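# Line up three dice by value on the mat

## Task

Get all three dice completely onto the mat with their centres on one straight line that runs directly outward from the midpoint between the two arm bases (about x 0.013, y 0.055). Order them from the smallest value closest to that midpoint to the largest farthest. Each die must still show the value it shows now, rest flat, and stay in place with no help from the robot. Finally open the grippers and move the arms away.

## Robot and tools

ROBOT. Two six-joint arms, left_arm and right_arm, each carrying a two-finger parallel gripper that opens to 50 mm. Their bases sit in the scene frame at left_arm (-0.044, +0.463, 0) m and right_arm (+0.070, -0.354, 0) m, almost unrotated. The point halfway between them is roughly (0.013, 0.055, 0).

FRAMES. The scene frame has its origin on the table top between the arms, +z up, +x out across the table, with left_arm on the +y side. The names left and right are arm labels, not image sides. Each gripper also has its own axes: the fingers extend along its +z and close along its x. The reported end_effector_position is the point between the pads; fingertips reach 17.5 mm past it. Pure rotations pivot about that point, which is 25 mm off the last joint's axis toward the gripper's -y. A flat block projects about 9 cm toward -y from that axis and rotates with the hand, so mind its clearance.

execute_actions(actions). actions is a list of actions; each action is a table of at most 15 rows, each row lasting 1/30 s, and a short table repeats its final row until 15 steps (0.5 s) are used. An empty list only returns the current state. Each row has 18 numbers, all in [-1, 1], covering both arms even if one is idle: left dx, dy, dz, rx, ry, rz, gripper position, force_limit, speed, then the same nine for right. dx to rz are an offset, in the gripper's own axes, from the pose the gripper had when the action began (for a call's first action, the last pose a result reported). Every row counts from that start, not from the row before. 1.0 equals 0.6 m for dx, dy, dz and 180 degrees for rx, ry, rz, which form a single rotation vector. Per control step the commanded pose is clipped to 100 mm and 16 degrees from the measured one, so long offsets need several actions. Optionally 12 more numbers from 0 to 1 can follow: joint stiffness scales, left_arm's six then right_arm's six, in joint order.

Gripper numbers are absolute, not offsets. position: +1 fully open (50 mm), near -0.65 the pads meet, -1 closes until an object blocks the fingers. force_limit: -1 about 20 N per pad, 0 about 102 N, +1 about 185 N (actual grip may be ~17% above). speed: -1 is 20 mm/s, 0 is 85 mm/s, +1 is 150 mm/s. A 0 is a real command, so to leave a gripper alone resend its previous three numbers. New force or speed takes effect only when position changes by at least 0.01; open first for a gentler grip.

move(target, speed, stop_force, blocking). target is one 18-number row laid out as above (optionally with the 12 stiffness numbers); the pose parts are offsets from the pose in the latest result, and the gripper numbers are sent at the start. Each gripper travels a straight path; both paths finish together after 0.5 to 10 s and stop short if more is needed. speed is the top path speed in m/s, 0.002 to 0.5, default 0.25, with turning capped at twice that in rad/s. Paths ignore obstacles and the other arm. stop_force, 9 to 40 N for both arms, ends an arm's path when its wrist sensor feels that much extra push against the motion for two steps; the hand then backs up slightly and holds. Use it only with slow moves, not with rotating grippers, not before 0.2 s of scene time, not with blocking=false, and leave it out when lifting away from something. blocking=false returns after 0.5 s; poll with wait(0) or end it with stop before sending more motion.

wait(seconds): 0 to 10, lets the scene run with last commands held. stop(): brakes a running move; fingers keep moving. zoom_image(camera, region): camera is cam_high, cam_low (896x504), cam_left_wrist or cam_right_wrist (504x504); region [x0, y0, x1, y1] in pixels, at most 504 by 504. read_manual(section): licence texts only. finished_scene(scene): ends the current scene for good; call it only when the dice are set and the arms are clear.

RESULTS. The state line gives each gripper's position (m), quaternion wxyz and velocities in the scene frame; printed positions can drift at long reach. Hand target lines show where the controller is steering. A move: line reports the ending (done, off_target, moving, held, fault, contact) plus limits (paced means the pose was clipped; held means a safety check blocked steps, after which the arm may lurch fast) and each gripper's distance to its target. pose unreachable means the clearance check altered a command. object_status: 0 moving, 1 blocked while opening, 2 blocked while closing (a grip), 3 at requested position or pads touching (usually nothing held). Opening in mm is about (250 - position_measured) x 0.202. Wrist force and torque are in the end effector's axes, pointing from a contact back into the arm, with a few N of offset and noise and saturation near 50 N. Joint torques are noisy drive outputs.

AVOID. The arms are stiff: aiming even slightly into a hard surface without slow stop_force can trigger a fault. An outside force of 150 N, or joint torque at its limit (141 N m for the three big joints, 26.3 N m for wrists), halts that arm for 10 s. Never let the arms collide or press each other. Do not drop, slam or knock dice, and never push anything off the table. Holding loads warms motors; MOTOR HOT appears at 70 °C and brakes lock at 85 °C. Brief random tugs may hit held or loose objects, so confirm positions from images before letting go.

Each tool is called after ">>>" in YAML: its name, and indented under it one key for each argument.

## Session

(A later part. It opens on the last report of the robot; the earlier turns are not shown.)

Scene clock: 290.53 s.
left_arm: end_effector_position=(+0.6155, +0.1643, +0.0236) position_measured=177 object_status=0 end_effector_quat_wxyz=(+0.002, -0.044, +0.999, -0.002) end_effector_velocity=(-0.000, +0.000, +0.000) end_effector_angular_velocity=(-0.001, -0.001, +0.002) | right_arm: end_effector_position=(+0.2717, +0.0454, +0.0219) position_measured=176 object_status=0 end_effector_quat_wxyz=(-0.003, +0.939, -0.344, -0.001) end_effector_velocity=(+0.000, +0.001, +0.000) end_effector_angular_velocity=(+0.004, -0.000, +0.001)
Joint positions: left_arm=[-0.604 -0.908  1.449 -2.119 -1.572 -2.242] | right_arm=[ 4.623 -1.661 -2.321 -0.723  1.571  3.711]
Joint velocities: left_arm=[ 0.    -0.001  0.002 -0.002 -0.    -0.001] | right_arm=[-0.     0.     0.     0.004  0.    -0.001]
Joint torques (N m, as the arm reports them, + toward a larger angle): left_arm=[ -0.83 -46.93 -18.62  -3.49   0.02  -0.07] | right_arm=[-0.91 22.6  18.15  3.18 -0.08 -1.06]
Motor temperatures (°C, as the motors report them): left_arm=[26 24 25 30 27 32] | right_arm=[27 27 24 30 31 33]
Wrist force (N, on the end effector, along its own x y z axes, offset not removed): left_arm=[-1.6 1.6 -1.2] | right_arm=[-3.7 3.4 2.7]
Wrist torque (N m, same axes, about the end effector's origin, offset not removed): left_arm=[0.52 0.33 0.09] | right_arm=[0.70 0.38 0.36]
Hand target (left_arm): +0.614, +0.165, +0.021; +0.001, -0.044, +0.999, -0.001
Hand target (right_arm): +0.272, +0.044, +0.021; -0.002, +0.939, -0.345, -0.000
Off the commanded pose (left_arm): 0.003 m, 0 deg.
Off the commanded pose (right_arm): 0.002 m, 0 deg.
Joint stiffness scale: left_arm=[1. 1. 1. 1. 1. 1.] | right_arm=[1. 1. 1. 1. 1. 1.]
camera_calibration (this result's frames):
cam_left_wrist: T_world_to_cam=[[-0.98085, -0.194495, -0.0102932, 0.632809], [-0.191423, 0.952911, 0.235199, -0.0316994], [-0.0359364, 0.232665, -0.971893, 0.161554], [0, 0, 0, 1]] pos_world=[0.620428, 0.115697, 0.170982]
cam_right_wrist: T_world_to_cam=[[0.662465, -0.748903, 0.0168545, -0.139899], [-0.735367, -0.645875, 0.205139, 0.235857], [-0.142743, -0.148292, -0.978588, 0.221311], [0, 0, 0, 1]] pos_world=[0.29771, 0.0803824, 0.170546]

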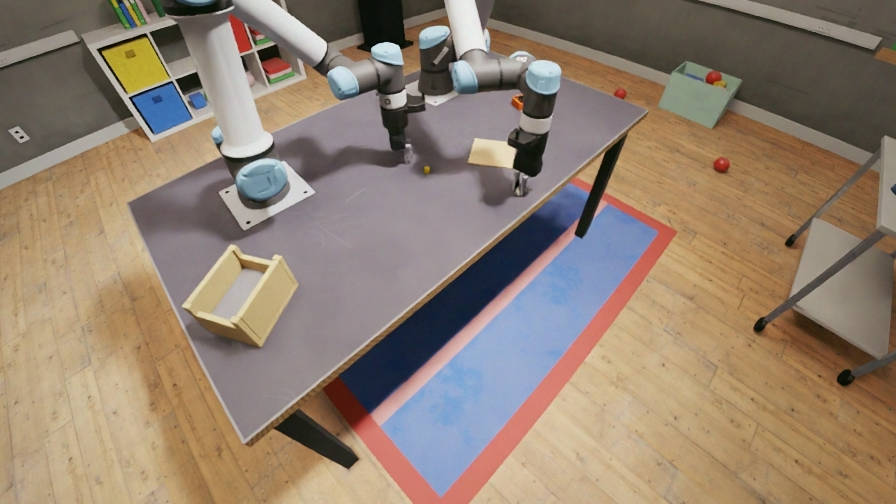

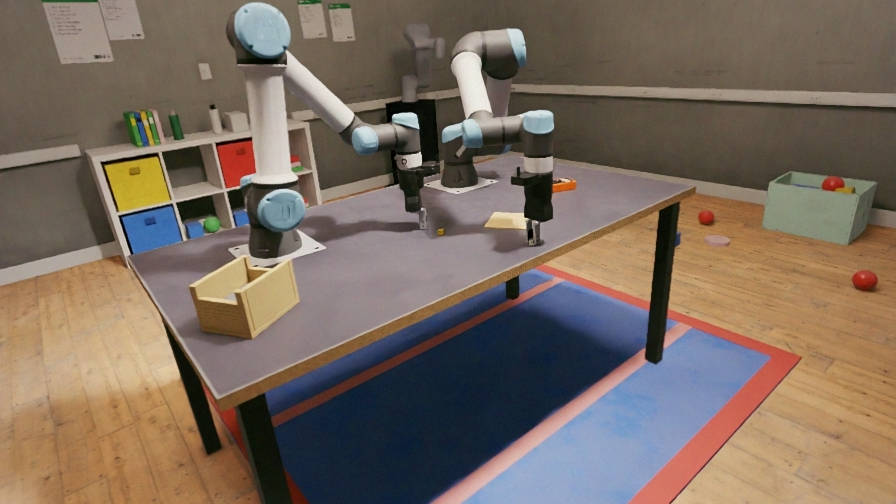

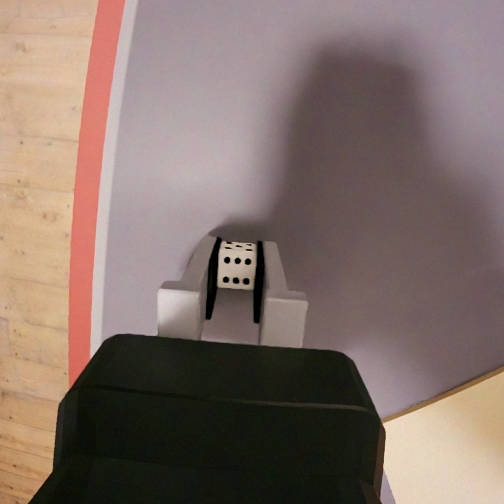

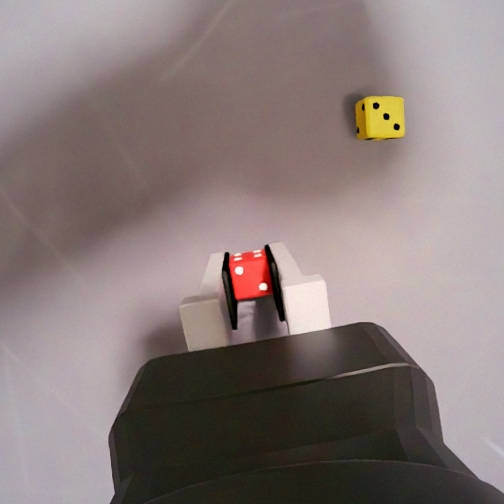

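>>> execute_actions:
  actions:
    - [[0,0,-0.0016,0,0,0.0013,-1,-0.75,0, 0,0,-0.0011,0,0,0,-1,-0.75,0],[0,0.0004,-0.0062,0,0,0.0047,-1,-0.75,0, 0,0,-0.0043,0,0,0,-1,-0.75,0],[0,0.0016,-0.0130,0,0,0.0100,-1,-0.75,0, 0,0,-0.0091,0,0,0,-1,-0.75,0],[0,0.0045,-0.0216,0,0,0.0165,-1,-0.75,0, 0,0,-0.0151,0,0,0,-1,-0.75,0],[0,0.0094,-0.0313,0,0,0.0240,-1,-0.75,0, 0,0,-0.0219,0,0,0,-1,-0.75,0],[0,0.0167,-0.0417,0,0,0.0318,-1,-0.75,0, 0,0,-0.0292,0,0,0,-1,-0.75,0],[0,0.0259,-0.0520,0,0,0.0397,-1,-0.75,0, 0,0,-0.0364,0,0,0,-1,-0.75,0],[0,0.0366,-0.0617,0,0,0.0472,-1,-0.75,0, 0,0,-0.0432,0,0,0,-1,-0.75,0],[0,0.0475,-0.0703,0,0,0.0537,-1,-0.75,0, 0,0,-0.0492,0,0,0,-1,-0.75,0],[0,0.0572,-0.0771,0,0,0.0590,-1,-0.75,0, 0,0,-0.0540,0,0,0,-1,-0.75,0],[0,0.0641,-0.0817,0,0,0.0624,-1,-0.75,0, 0,0,-0.0572,0,0,0,-1,-0.75,0],[0,0.0667,-0.0833,0,0,0.0637,-1,-0.75,0, 0,0,-0.0583,0,0,0,-1,-0.75,0]]

Scene clock: 386.37 s.
left_arm: end_effector_position=(+0.6146, +0.1938, +0.0689) position_measured=177 object_status=2 end_effector_quat_wxyz=(+0.008, +0.035, +0.999, -0.004) end_effector_velocity=(+0.025, +0.121, +0.139) end_effector_angular_velocity=(-0.042, -0.085, -0.251) | right_arm: end_effector_position=(+0.2718, +0.0464, +0.0523) position_measured=176 object_status=2 end_effector_quat_wxyz=(-0.007, +0.939, -0.344, -0.001) end_effector_velocity=(+0.001, +0.006, +0.065) end_effector_angular_velocity=(+0.023, -0.003, -0.001)
Joint positions: left_arm=[-0.566 -0.982  1.448 -2.054 -1.57  -2.046] | right_arm=[ 4.623 -1.592 -2.288 -0.818  1.571  3.711]
Joint velocities: left_arm=[ 0.173 -0.218 -0.001  0.125  0.     0.424] | right_arm=[-0.001  0.131  0.08  -0.187 -0.     0.   ]
Joint torques (N m, as the arm reports them, + toward a larger angle): left_arm=[ -4.1  -40.39 -20.14  -2.24  -0.08  -0.45] | right_arm=[ 0.73 18.92 24.43  3.1  -0.2  -0.42]
Motor temperatures (°C, as the motors report them): left_arm=[26 25 25 30 27 32] | right_arm=[27 28 24 30 31 33]
Wrist force (N, on the end effector, along its own x y z axes, offset not removed): left_arm=[-2.9 1.7 -1.5] | right_arm=[2.4 0.1 1.0]
Wrist torque (N m, same axes, about the end effector's origin, offset not removed): left_arm=[0.23 0.45 0.16] | right_arm=[-0.05 -0.38 0.01]
Hand target (left_arm): +0.612, +0.204, +0.073; +0.003, +0.055, +0.998, -0.002
Hand target (right_arm): +0.272, +0.045, +0.057; -0.004, +0.939, -0.344, -0.001
Off the commanded pose (left_arm): 0.012 m, 2 deg.
Off the commanded pose (right_arm): 0.005 m, 0 deg.
Joint stiffness scale: left_arm=[1. 1. 1. 1. 1. 1.] | right_arm=[1. 1. 1. 1. 1. 1.]
camera_calibration (this result's frames):
cam_left_wrist: T_world_to_cam=[[-0.999082, -0.0372444, -0.0211672, 0.619587], [-0.0411389, 0.97195, 0.23156, -0.166408], [0.0119491, 0.232218, -0.97259, 0.169371], [0, 0, 0, 1]] pos_world=[0.610149, 0.145485, 0.216377]
cam_right_wrist: T_world_to_cam=[[0.662481, -0.748976, 0.0124261, -0.139536], [-0.735524, -0.647263, 0.200138, 0.230709], [-0.141855, -0.141727, -0.979689, 0.25077], [0, 0, 0, 1]] pos_world=[0.297705, 0.0803611, 0.201237]

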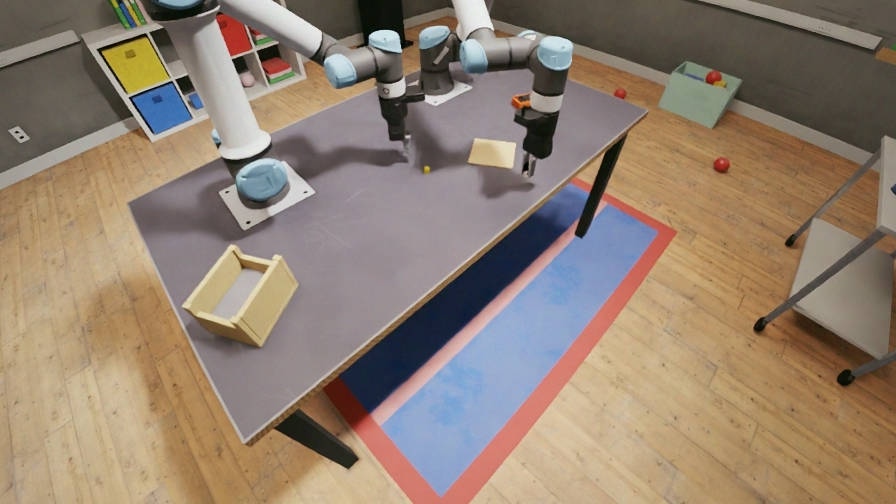

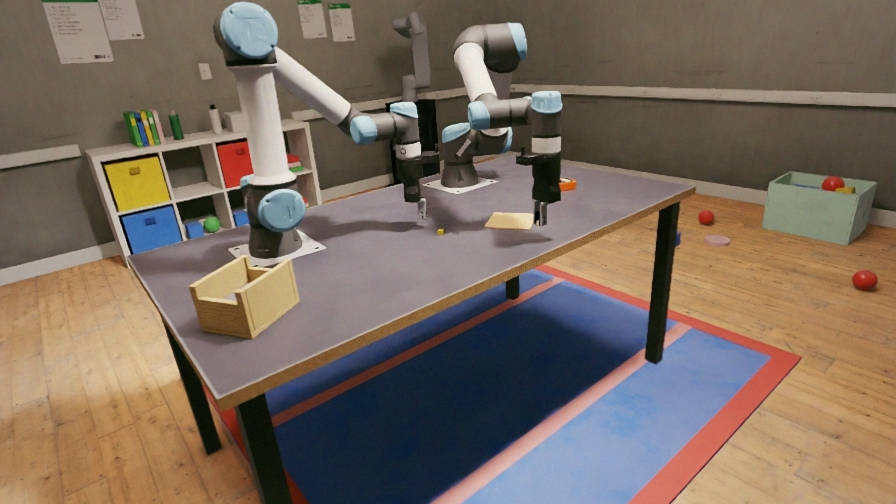

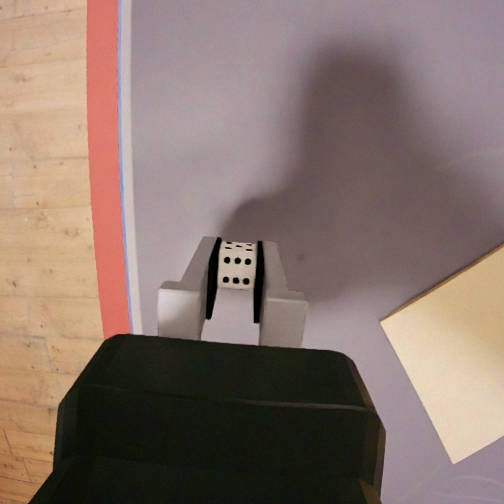

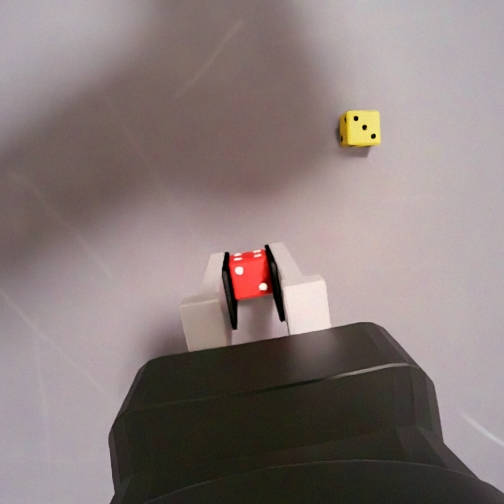

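>>> execute_actions:
  actions: []

Scene clock: 390.60 s.
left_arm: end_effector_position=(+0.6138, +0.2045, +0.0756) position_measured=177 object_status=2 end_effector_quat_wxyz=(+0.006, +0.054, +0.999, -0.003) end_effector_velocity=(+0.000, -0.001, +0.001) end_effector_angular_velocity=(-0.001, -0.001, -0.001) | right_arm: end_effector_position=(+0.2715, +0.0437, +0.0547) position_measured=176 object_status=2 end_effector_quat_wxyz=(-0.002, +0.939, -0.344, -0.000) end_effector_velocity=(+0.000, -0.000, -0.000) end_effector_angular_velocity=(-0.000, +0.000, -0.001)
Joint positions: left_arm=[-0.553 -0.994  1.448 -2.037 -1.57  -1.995] | right_arm=[ 4.623 -1.585 -2.283 -0.841  1.571  3.711]
Joint velocities: left_arm=[-0.001  0.    -0.001 -0.    -0.     0.   ] | right_arm=[-0.001  0.    -0.    -0.     0.     0.   ]
Joint torques (N m, as the arm reports them, + toward a larger angle): left_arm=[ -1.65 -44.9  -20.57  -2.51  -0.35   0.21] | right_arm=[ 0.84 24.53 25.09  2.78 -0.12 -0.55]
Motor temperatures (°C, as the motors report them): left_arm=[26 25 25 30 27 32] | right_arm=[27 28 24 30 31 33]
Wrist force (N, on the end effector, along its own x y z axes, offset not removed): left_arm=[-0.9 3.0 1.9] | right_arm=[0.7 -3.4 0.1]
Wrist torque (N m, same axes, about the end effector's origin, offset not removed): left_arm=[0.77 0.11 0.06] | right_arm=[-0.49 -0.27 0.19]
Hand target (left_arm): +0.612, +0.204, +0.073; +0.003, +0.055, +0.998, -0.002
Hand target (right_arm): +0.272, +0.045, +0.057; -0.004, +0.939, -0.344, -0.001
Off the commanded pose (left_arm): 0.003 m, 0 deg.
Off the commanded pose (right_arm): 0.003 m, 0 deg.
Joint stiffness scale: left_arm=[1. 1. 1. 1. 1. 1.] | right_arm=[1. 1. 1. 1. 1. 1.]
camera_calibration (this result's frames):
cam_left_wrist: T_world_to_cam=[[-0.99985, 0.000447503, -0.0173225, 0.611812], [-0.00362279, 0.972176, 0.234222, -0.20166], [0.0169453, 0.234249, -0.972029, 0.169912], [0, 0, 0, 1]] pos_world=[0.60811, 0.155973, 0.22299]
cam_right_wrist: T_world_to_cam=[[0.662504, -0.748807, 0.0194253, -0.14178], [-0.735234, -0.645098, 0.208038, 0.227558], [-0.143249, -0.152108, -0.977928, 0.253471], [0, 0, 0, 1]] pos_world=[0.297547, 0.0791862, 0.20329]

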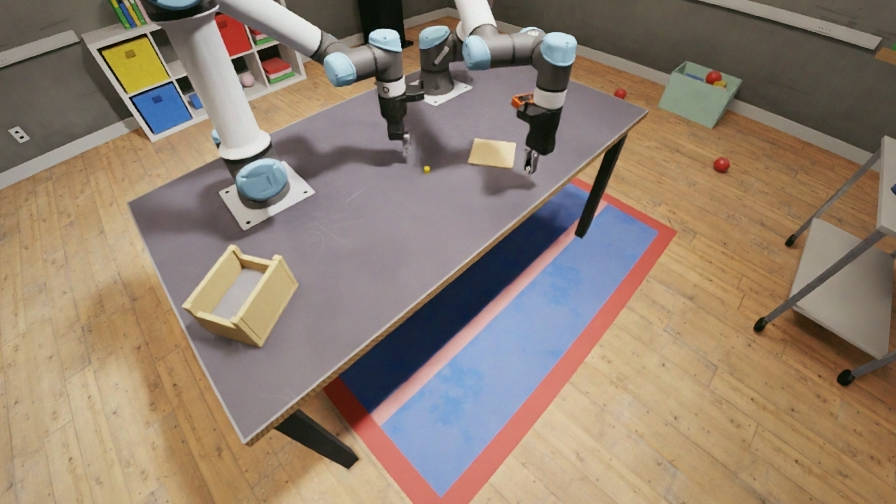

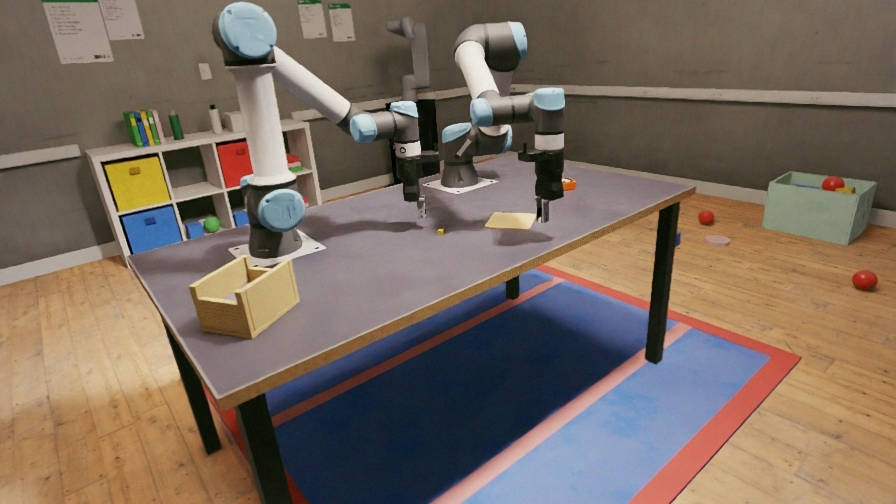

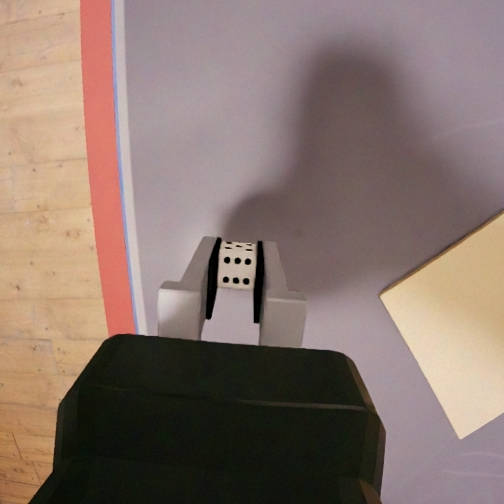

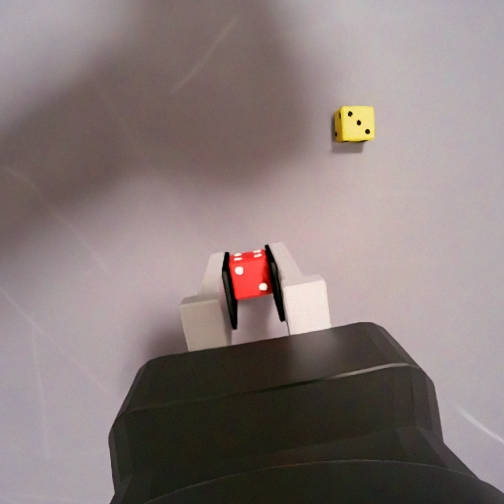

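>>> zoom_image:
  camera: "cam_left_wrist"
  region: [365, 270, 415, 320]

>>> zoom_image:
  camera: "cam_left_wrist"
  region: [435, 410, 485, 460]

>>> zoom_image:
  camera: "cam_right_wrist"
  region: [325, 90, 385, 150]

Region (365, 270, 415, 320) of cam_left_wrist's 504x504 image, scaled by 10.080, with more detail than that image has.

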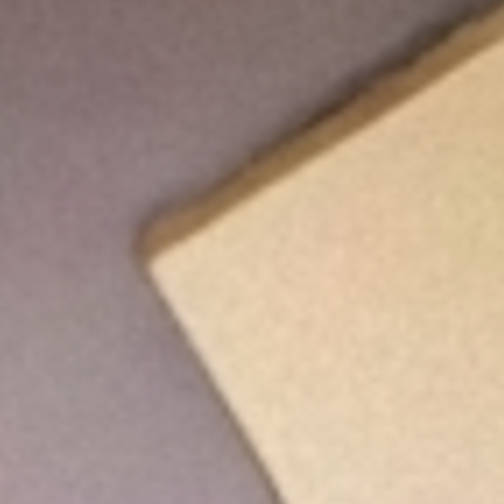

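Region (435, 410, 485, 460) of cam_left_wrist's 504x504 image, scaled by 10.080, with more detail than that image has.

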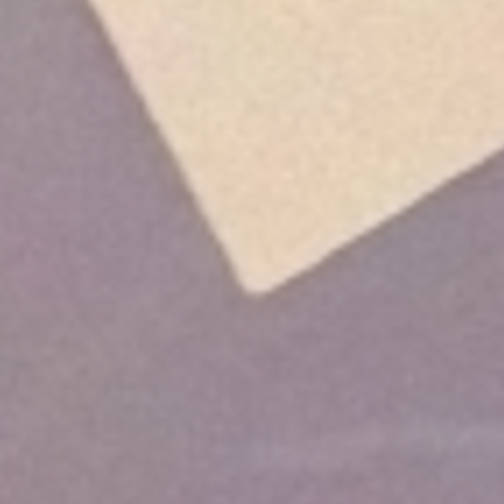

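Region (325, 90, 385, 150) of cam_right_wrist's 504x504 image, scaled by 8.400, with more detail than that image has.

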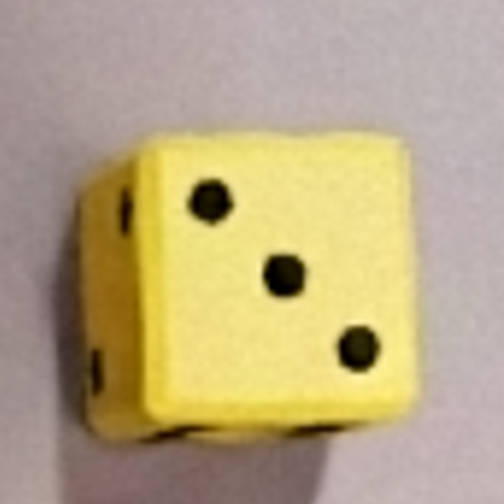

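>>> move:
  target: [0.196183,0.523785,-0.095887,-0.0003,0.0043,0.21667,-1,-0.75,0, -0.057592,-0.388412,0.037707,-0.0011,0.0007,0.13006,-1,-0.75,0]
  speed: 0.35

Scene clock: 438.43 s.
left_arm: end_effector_position=(+0.5297, +0.5297, +0.1303) position_measured=177 object_status=2 end_effector_quat_wxyz=(-0.000, +0.384, +0.923, +0.001) end_effector_velocity=(-0.001, -0.000, -0.000) end_effector_angular_velocity=(-0.002, +0.003, -0.009) | right_arm: end_effector_position=(+0.3946, +0.2437, +0.0333) position_measured=176 object_status=2 end_effector_quat_wxyz=(-0.000, +0.850, -0.526, +0.000) end_effector_velocity=(+0.000, -0.001, -0.001) end_effector_angular_velocity=(-0.006, +0.002, -0.003)
Joint positions: left_arm=[-0.105 -1.269  1.704 -2.006 -1.569 -0.867] | right_arm=[ 4.484 -2.118 -1.618 -0.976  1.57   3.977]
Joint velocities: left_arm=[ 0.    -0.     0.     0.002 -0.002  0.009] | right_arm=[-0.001 -0.002  0.002 -0.006  0.     0.002]
Joint torques (N m, as the arm reports them, + toward a larger angle): left_arm=[  0.29 -34.24 -25.07  -2.56  -0.37  -0.07] | right_arm=[-2.95 45.99 27.12  2.8   0.07 -0.23]
Motor temperatures (°C, as the motors report them): left_arm=[26 25 25 30 27 32] | right_arm=[27 28 24 30 31 33]
Wrist force (N, on the end effector, along its own x y z axes, offset not removed): left_arm=[-4.2 0.9 0.7] | right_arm=[-1.5 1.5 -1.8]
Wrist torque (N m, same axes, about the end effector's origin, offset not removed): left_arm=[0.13 0.80 0.06] | right_arm=[0.22 0.29 0.39]
Hand target (left_arm): +0.530, +0.530, +0.130; -0.000, +0.384, +0.923, +0.000
Hand target (right_arm): +0.396, +0.244, +0.032; +0.000, +0.849, -0.528, +0.000
Off the commanded pose (left_arm): 0.000 m, 0 deg.
Off the commanded pose (right_arm): 0.001 m, 0 deg.
Joint stiffness scale: left_arm=[1. 1. 1. 1. 1. 1.] | right_arm=[1. 1. 1. 1. 1. 1.]
move: done
camera_calibration (this result's frames):
cam_left_wrist: T_world_to_cam=[[-0.777239, 0.62918, -0.00566299, 0.0760009], [0.609517, 0.755122, 0.241411, -0.741714], [0.156167, 0.184182, -0.970406, 0.100912], [0, 0, 0, 1]] pos_world=[0.495399, 0.49368, 0.277414]
cam_right_wrist: T_world_to_cam=[[0.314212, -0.949114, 0.0213018, 0.113019], [-0.929607, -0.303047, 0.209745, 0.444828], [-0.192616, -0.0857067, -0.977524, 0.28385], [0, 0, 0, 1]] pos_world=[0.432678, 0.266399, 0.181763]

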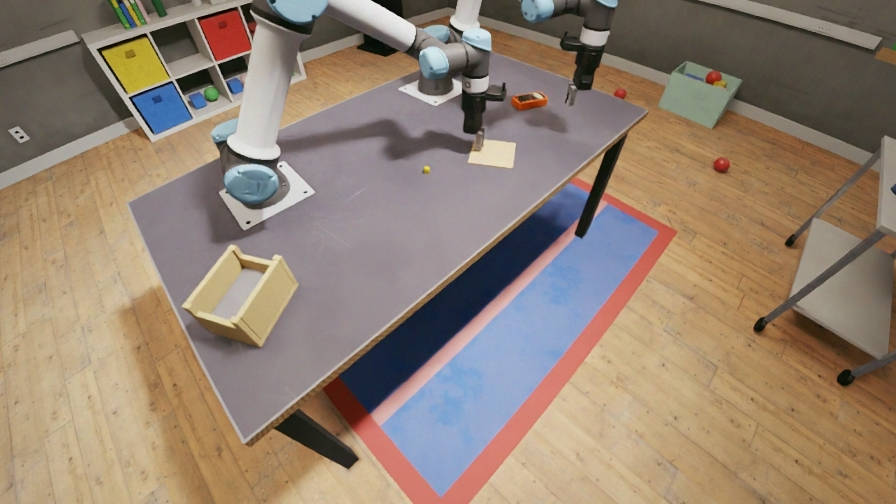

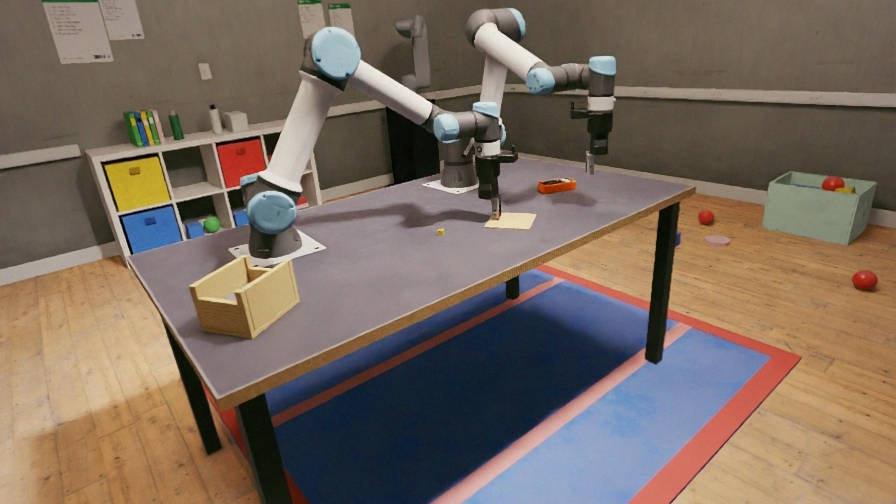

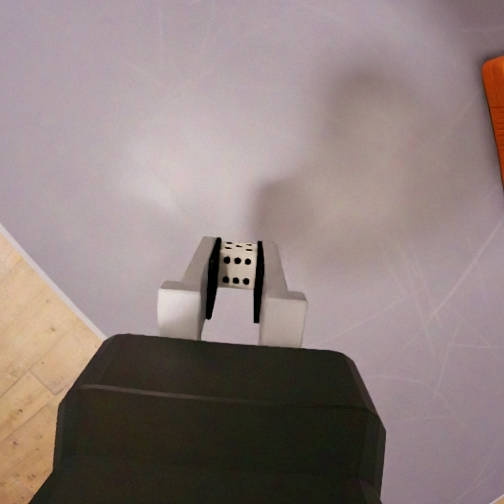

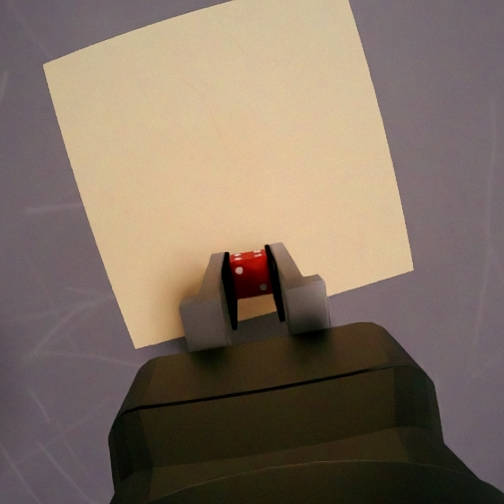

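>>> execute_actions:
  actions: []

Scene clock: 453.03 s.
left_arm: end_effector_position=(+0.5296, +0.5297, +0.1303) position_measured=177 object_status=2 end_effector_quat_wxyz=(-0.000, +0.384, +0.923, +0.001) end_effector_velocity=(+0.000, +0.001, +0.000) end_effector_angular_velocity=(+0.002, -0.001, +0.001) | right_arm: end_effector_position=(+0.3945, +0.2435, +0.0331) position_measured=176 object_status=2 end_effector_quat_wxyz=(+0.000, +0.850, -0.526, +0.000) end_effector_velocity=(+0.001, -0.000, +0.000) end_effector_angular_velocity=(+0.000, -0.000, -0.001)
Joint positions: left_arm=[-0.105 -1.269  1.704 -2.006 -1.57  -0.866] | right_arm=[ 4.484 -2.118 -1.617 -0.977  1.57   3.977]
Joint velocities: left_arm=[ 0.001  0.    -0.001  0.     0.002  0.   ] | right_arm=[-0.001 -0.     0.001 -0.    -0.    -0.   ]
Joint torques (N m, as the arm reports them, + toward a larger angle): left_arm=[  0.22 -34.1  -25.5   -2.51  -0.36   0.12] | right_arm=[-1.53 46.18 28.07  2.83  0.15  0.22]
Motor temperatures (°C, as the motors report them): left_arm=[26 25 25 30 27 32] | right_arm=[27 28 24 30 31 33]
Wrist force (N, on the end effector, along its own x y z axes, offset not removed): left_arm=[-2.4 3.3 -0.6] | right_arm=[2.4 1.7 -2.7]
Wrist torque (N m, same axes, about the end effector's origin, offset not removed): left_arm=[0.49 0.46 0.01] | right_arm=[0.31 -0.45 -0.21]
Hand target (left_arm): +0.530, +0.530, +0.130; -0.000, +0.384, +0.923, +0.000
Hand target (right_arm): +0.396, +0.244, +0.032; +0.000, +0.849, -0.528, +0.000
Off the commanded pose (left_arm): 0.000 m, 0 deg.
Off the commanded pose (right_arm): 0.001 m, 0 deg.
Joint stiffness scale: left_arm=[1. 1. 1. 1. 1. 1.] | right_arm=[1. 1. 1. 1. 1. 1.]
camera_calibration (this result's frames):
cam_left_wrist: T_world_to_cam=[[-0.776623, 0.629941, -0.00560218, 0.0752225], [0.610317, 0.754573, 0.24111, -0.741724], [0.156112, 0.183832, -0.970482, 0.101142], [0, 0, 0, 1]] pos_world=[0.495317, 0.493706, 0.277415]
cam_right_wrist: T_world_to_cam=[[0.314076, -0.949145, 0.0219185, 0.112938], [-0.929601, -0.302754, 0.210194, 0.444698], [-0.192869, -0.0863923, -0.977414, 0.283884], [0, 0, 0, 1]] pos_world=[0.432673, 0.266354, 0.181524]

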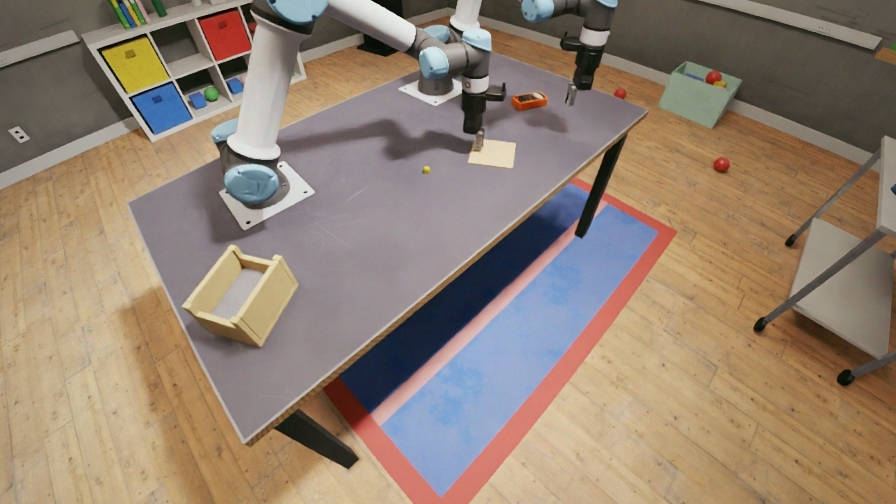

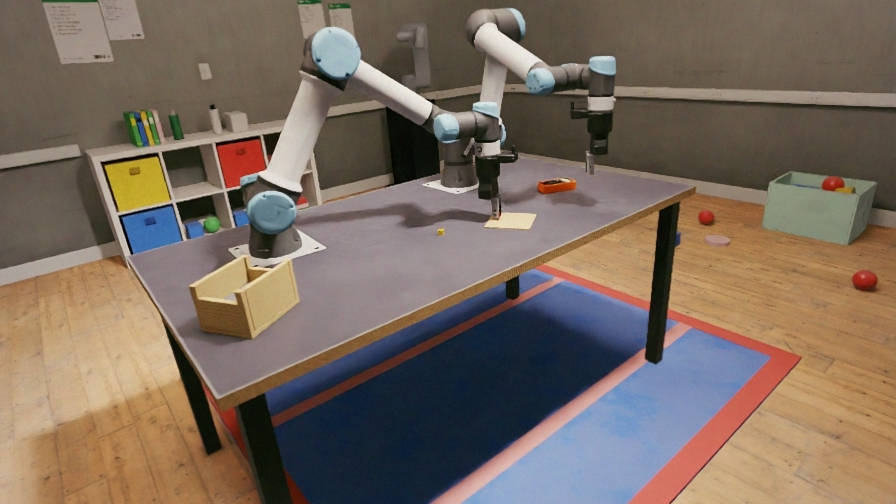

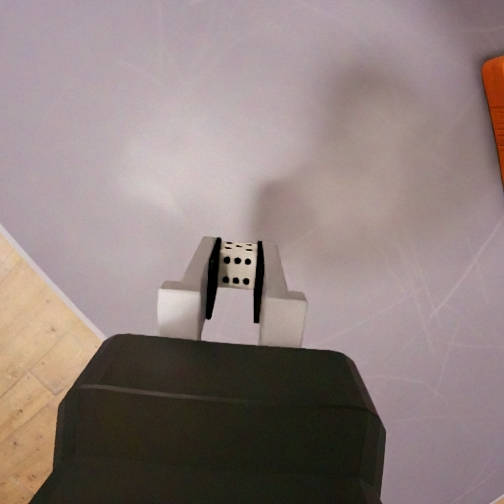

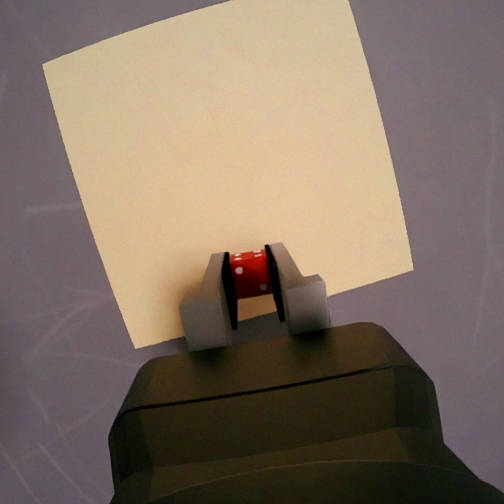

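>>> execute_actions:
  actions:
    - [[0,0,0,0,0,0,-1,-0.75,0, 0,-0.002,0.0008,0,0,0,-1,-0.75,0],[0,0,0,0,0,0,-1,-0.75,0, 0,-0.002,0.003,0,0,0,-1,-0.75,0],[0,0,0,0,0,0,-1,-0.75,0, 0,-0.002,0.0059,0,0,0,-1,-0.75,0],[0,0,0,0,0,0,-1,-0.75,0, 0,-0.002,0.0092,0,0,0,-1,-0.75,0],[0,0,0,0,0,0,-1,-0.75,0, 0,-0.002,0.0125,0,0,0,-1,-0.75,0],[0,0,0,0,0,0,-1,-0.75,0, 0,-0.002,0.0154,0,0,0,-1,-0.75,0],[0,0,0,0,0,0,-1,-0.75,0, 0,-0.002,0.0176,0,0,0,-1,-0.75,0],[0,0,0,0,0,0,-1,-0.75,0, 0,-0.002,0.0183,0,0,0,-1,-0.75,0]]

Scene clock: 480.30 s.
left_arm: end_effector_position=(+0.5296, +0.5297, +0.1303) position_measured=177 object_status=2 end_effector_quat_wxyz=(-0.000, +0.384, +0.923, +0.001) end_effector_velocity=(+0.000, -0.000, +0.000) end_effector_angular_velocity=(-0.002, -0.000, +0.002) | right_arm: end_effector_position=(+0.3953, +0.2463, +0.0266) position_measured=176 object_status=2 end_effector_quat_wxyz=(-0.003, +0.850, -0.526, -0.001) end_effector_velocity=(+0.001, +0.004, +0.001) end_effector_angular_velocity=(+0.015, -0.004, -0.001)
Joint positions: left_arm=[-0.105 -1.269  1.704 -2.006 -1.57  -0.866] | right_arm=[ 4.484 -2.13  -1.619 -0.957  1.57   3.977]
Joint velocities: left_arm=[ 0.001  0.    -0.001  0.    -0.002 -0.001] | right_arm=[-0.    -0.001 -0.001  0.017 -0.     0.001]
Joint torques (N m, as the arm reports them, + toward a larger angle): left_arm=[ -0.24 -35.58 -22.38  -3.    -0.04  -0.22] | right_arm=[-1.25 44.   22.44  3.49  0.01 -0.84]
Motor temperatures (°C, as the motors report them): left_arm=[26 25 25 30 27 32] | right_arm=[27 28 24 30 31 33]
Wrist force (N, on the end effector, along its own x y z axes, offset not removed): left_arm=[4.7 1.1 1.3] | right_arm=[-0.1 -0.7 -4.9]
Wrist torque (N m, same axes, about the end effector's origin, offset not removed): left_arm=[0.38 -0.69 -0.03] | right_arm=[-0.36 0.05 0.22]
Hand target (left_arm): +0.530, +0.530, +0.130; -0.000, +0.384, +0.923, +0.001
Hand target (right_arm): +0.396, +0.244, +0.022; +0.000, +0.850, -0.526, +0.000
Off the commanded pose (left_arm): 0.000 m, 0 deg.
Off the commanded pose (right_arm): 0.005 m, 0 deg.
Joint stiffness scale: left_arm=[1. 1. 1. 1. 1. 1.] | right_arm=[1. 1. 1. 1. 1. 1.]
camera_calibration (this result's frames):
cam_left_wrist: T_world_to_cam=[[-0.776622, 0.629942, -0.0056013, 0.0752215], [0.610318, 0.754572, 0.241108, -0.741724], [0.156111, 0.183831, -0.970482, 0.101144], [0, 0, 0, 1]] pos_world=[0.495316, 0.493706, 0.277415]
cam_right_wrist: T_world_to_cam=[[0.314272, -0.949185, 0.0167842, 0.115572], [-0.929875, -0.304221, 0.206838, 0.448197], [-0.191222, -0.0806107, -0.978231, 0.275885], [0, 0, 0, 1]] pos_world=[0.433201, 0.268289, 0.175235]

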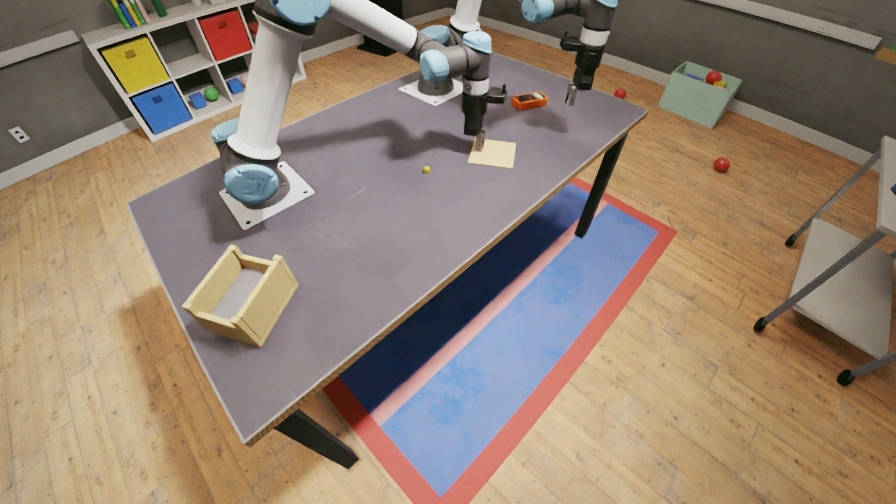

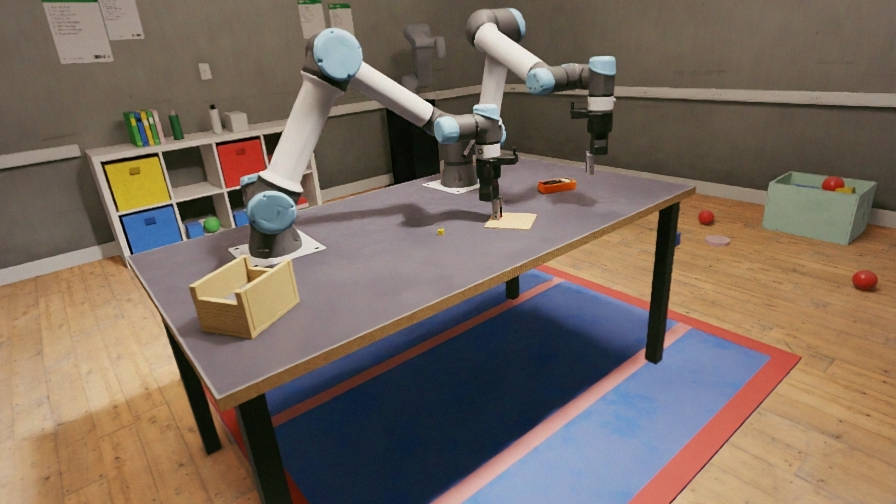

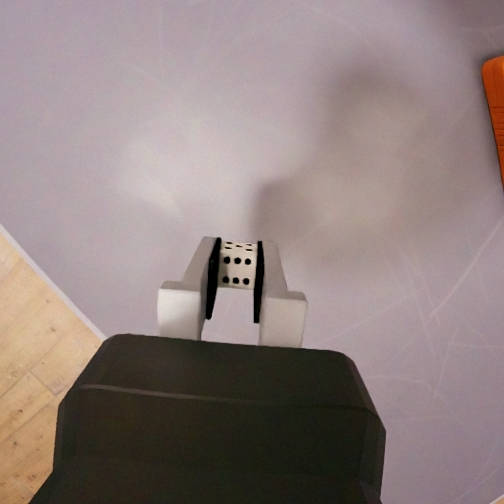

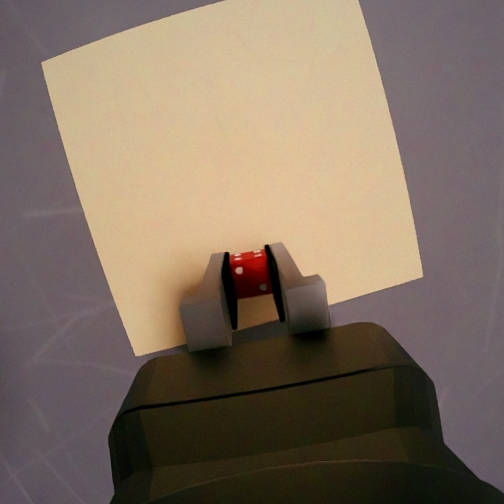

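>>> execute_actions:
  actions: []

Scene clock: 483.97 s.
left_arm: end_effector_position=(+0.5296, +0.5297, +0.1303) position_measured=177 object_status=2 end_effector_quat_wxyz=(-0.000, +0.384, +0.923, +0.001) end_effector_velocity=(+0.000, +0.000, +0.000) end_effector_angular_velocity=(+0.001, -0.001, +0.001) | right_arm: end_effector_position=(+0.3954, +0.2466, +0.0266) position_measured=176 object_status=2 end_effector_quat_wxyz=(-0.003, +0.850, -0.526, -0.001) end_effector_velocity=(-0.000, +0.001, +0.000) end_effector_angular_velocity=(+0.001, -0.001, +0.001)
Joint positions: left_arm=[-0.105 -1.269  1.704 -2.006 -1.57  -0.866] | right_arm=[ 4.484 -2.131 -1.62  -0.955  1.57   3.977]
Joint velocities: left_arm=[ 0.    -0.    -0.    -0.     0.001 -0.   ] | right_arm=[ 0.001 -0.     0.001  0.    -0.     0.   ]
Joint torques (N m, as the arm reports them, + toward a larger angle): left_arm=[ -0.25 -35.23 -23.17  -2.88  -0.13  -0.12] | right_arm=[-1.21 45.45 21.42  3.43 -0.08 -1.11]
Motor temperatures (°C, as the motors report them): left_arm=[26 25 25 30 27 32] | right_arm=[27 28 24 30 31 33]
Wrist force (N, on the end effector, along its own x y z axes, offset not removed): left_arm=[-2.4 1.4 -0.9] | right_arm=[0.0 3.4 -3.4]
Wrist torque (N m, same axes, about the end effector's origin, offset not removed): left_arm=[0.26 0.47 -0.01] | right_arm=[0.64 0.12 0.02]
Hand target (left_arm): +0.530, +0.530, +0.130; -0.000, +0.384, +0.923, +0.001
Hand target (right_arm): +0.396, +0.244, +0.022; +0.000, +0.850, -0.526, +0.000
Off the commanded pose (left_arm): 0.000 m, 0 deg.
Off the commanded pose (right_arm): 0.005 m, 0 deg.
Joint stiffness scale: left_arm=[1. 1. 1. 1. 1. 1.] | right_arm=[1. 1. 1. 1. 1. 1.]
camera_calibration (this result's frames):
cam_left_wrist: T_world_to_cam=[[-0.776622, 0.629942, -0.00560116, 0.0752216], [0.610318, 0.754572, 0.241108, -0.741724], [0.15611, 0.183831, -0.970482, 0.101144], [0, 0, 0, 1]] pos_world=[0.495316, 0.493705, 0.277415]
cam_right_wrist: T_world_to_cam=[[0.314304, -0.949192, 0.0157462, 0.115836], [-0.929932, -0.304507, 0.206159, 0.448474], [-0.190889, -0.0794394, -0.978392, 0.275487], [0, 0, 0, 1]] pos_world=[0.43323, 0.268399, 0.175253]

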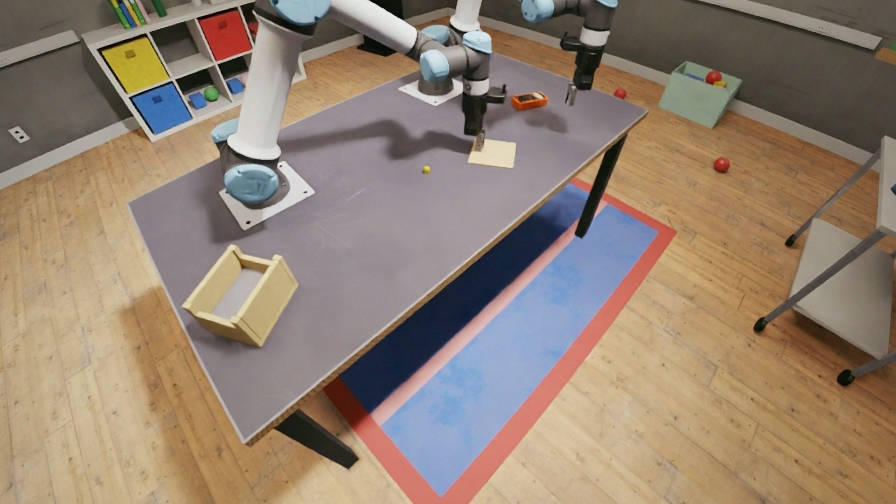

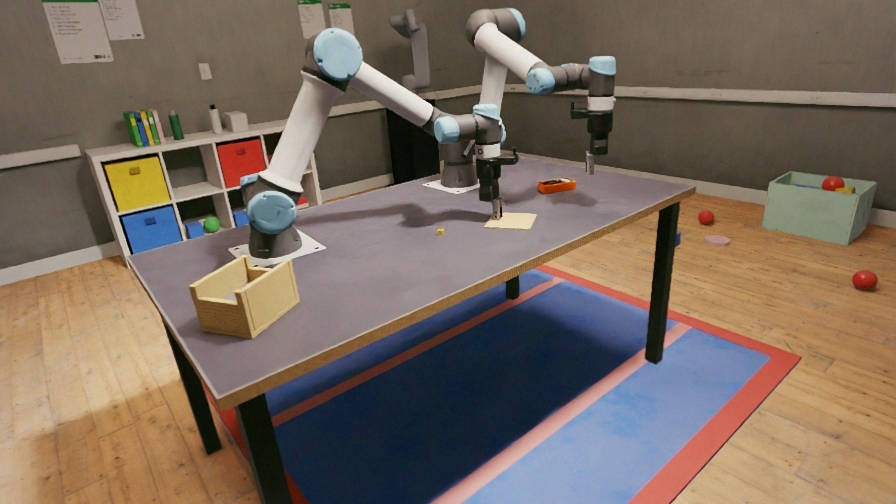

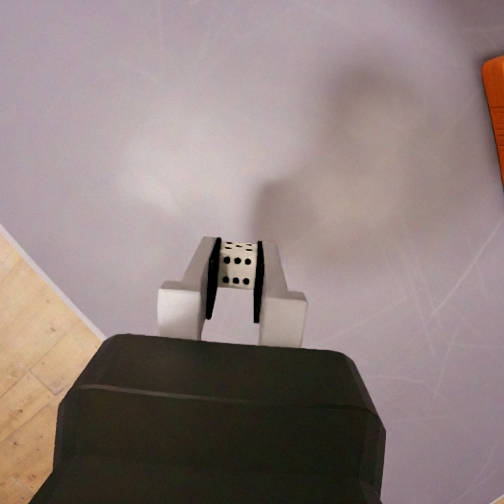

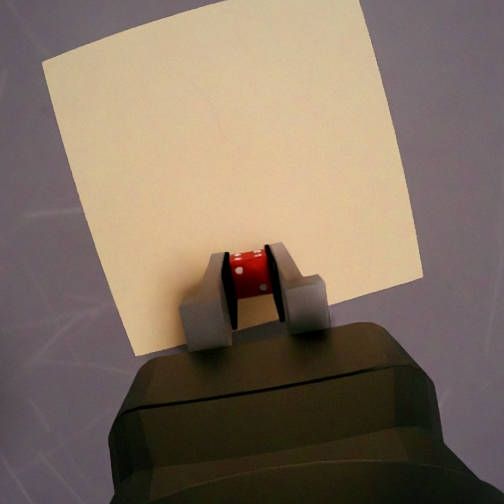

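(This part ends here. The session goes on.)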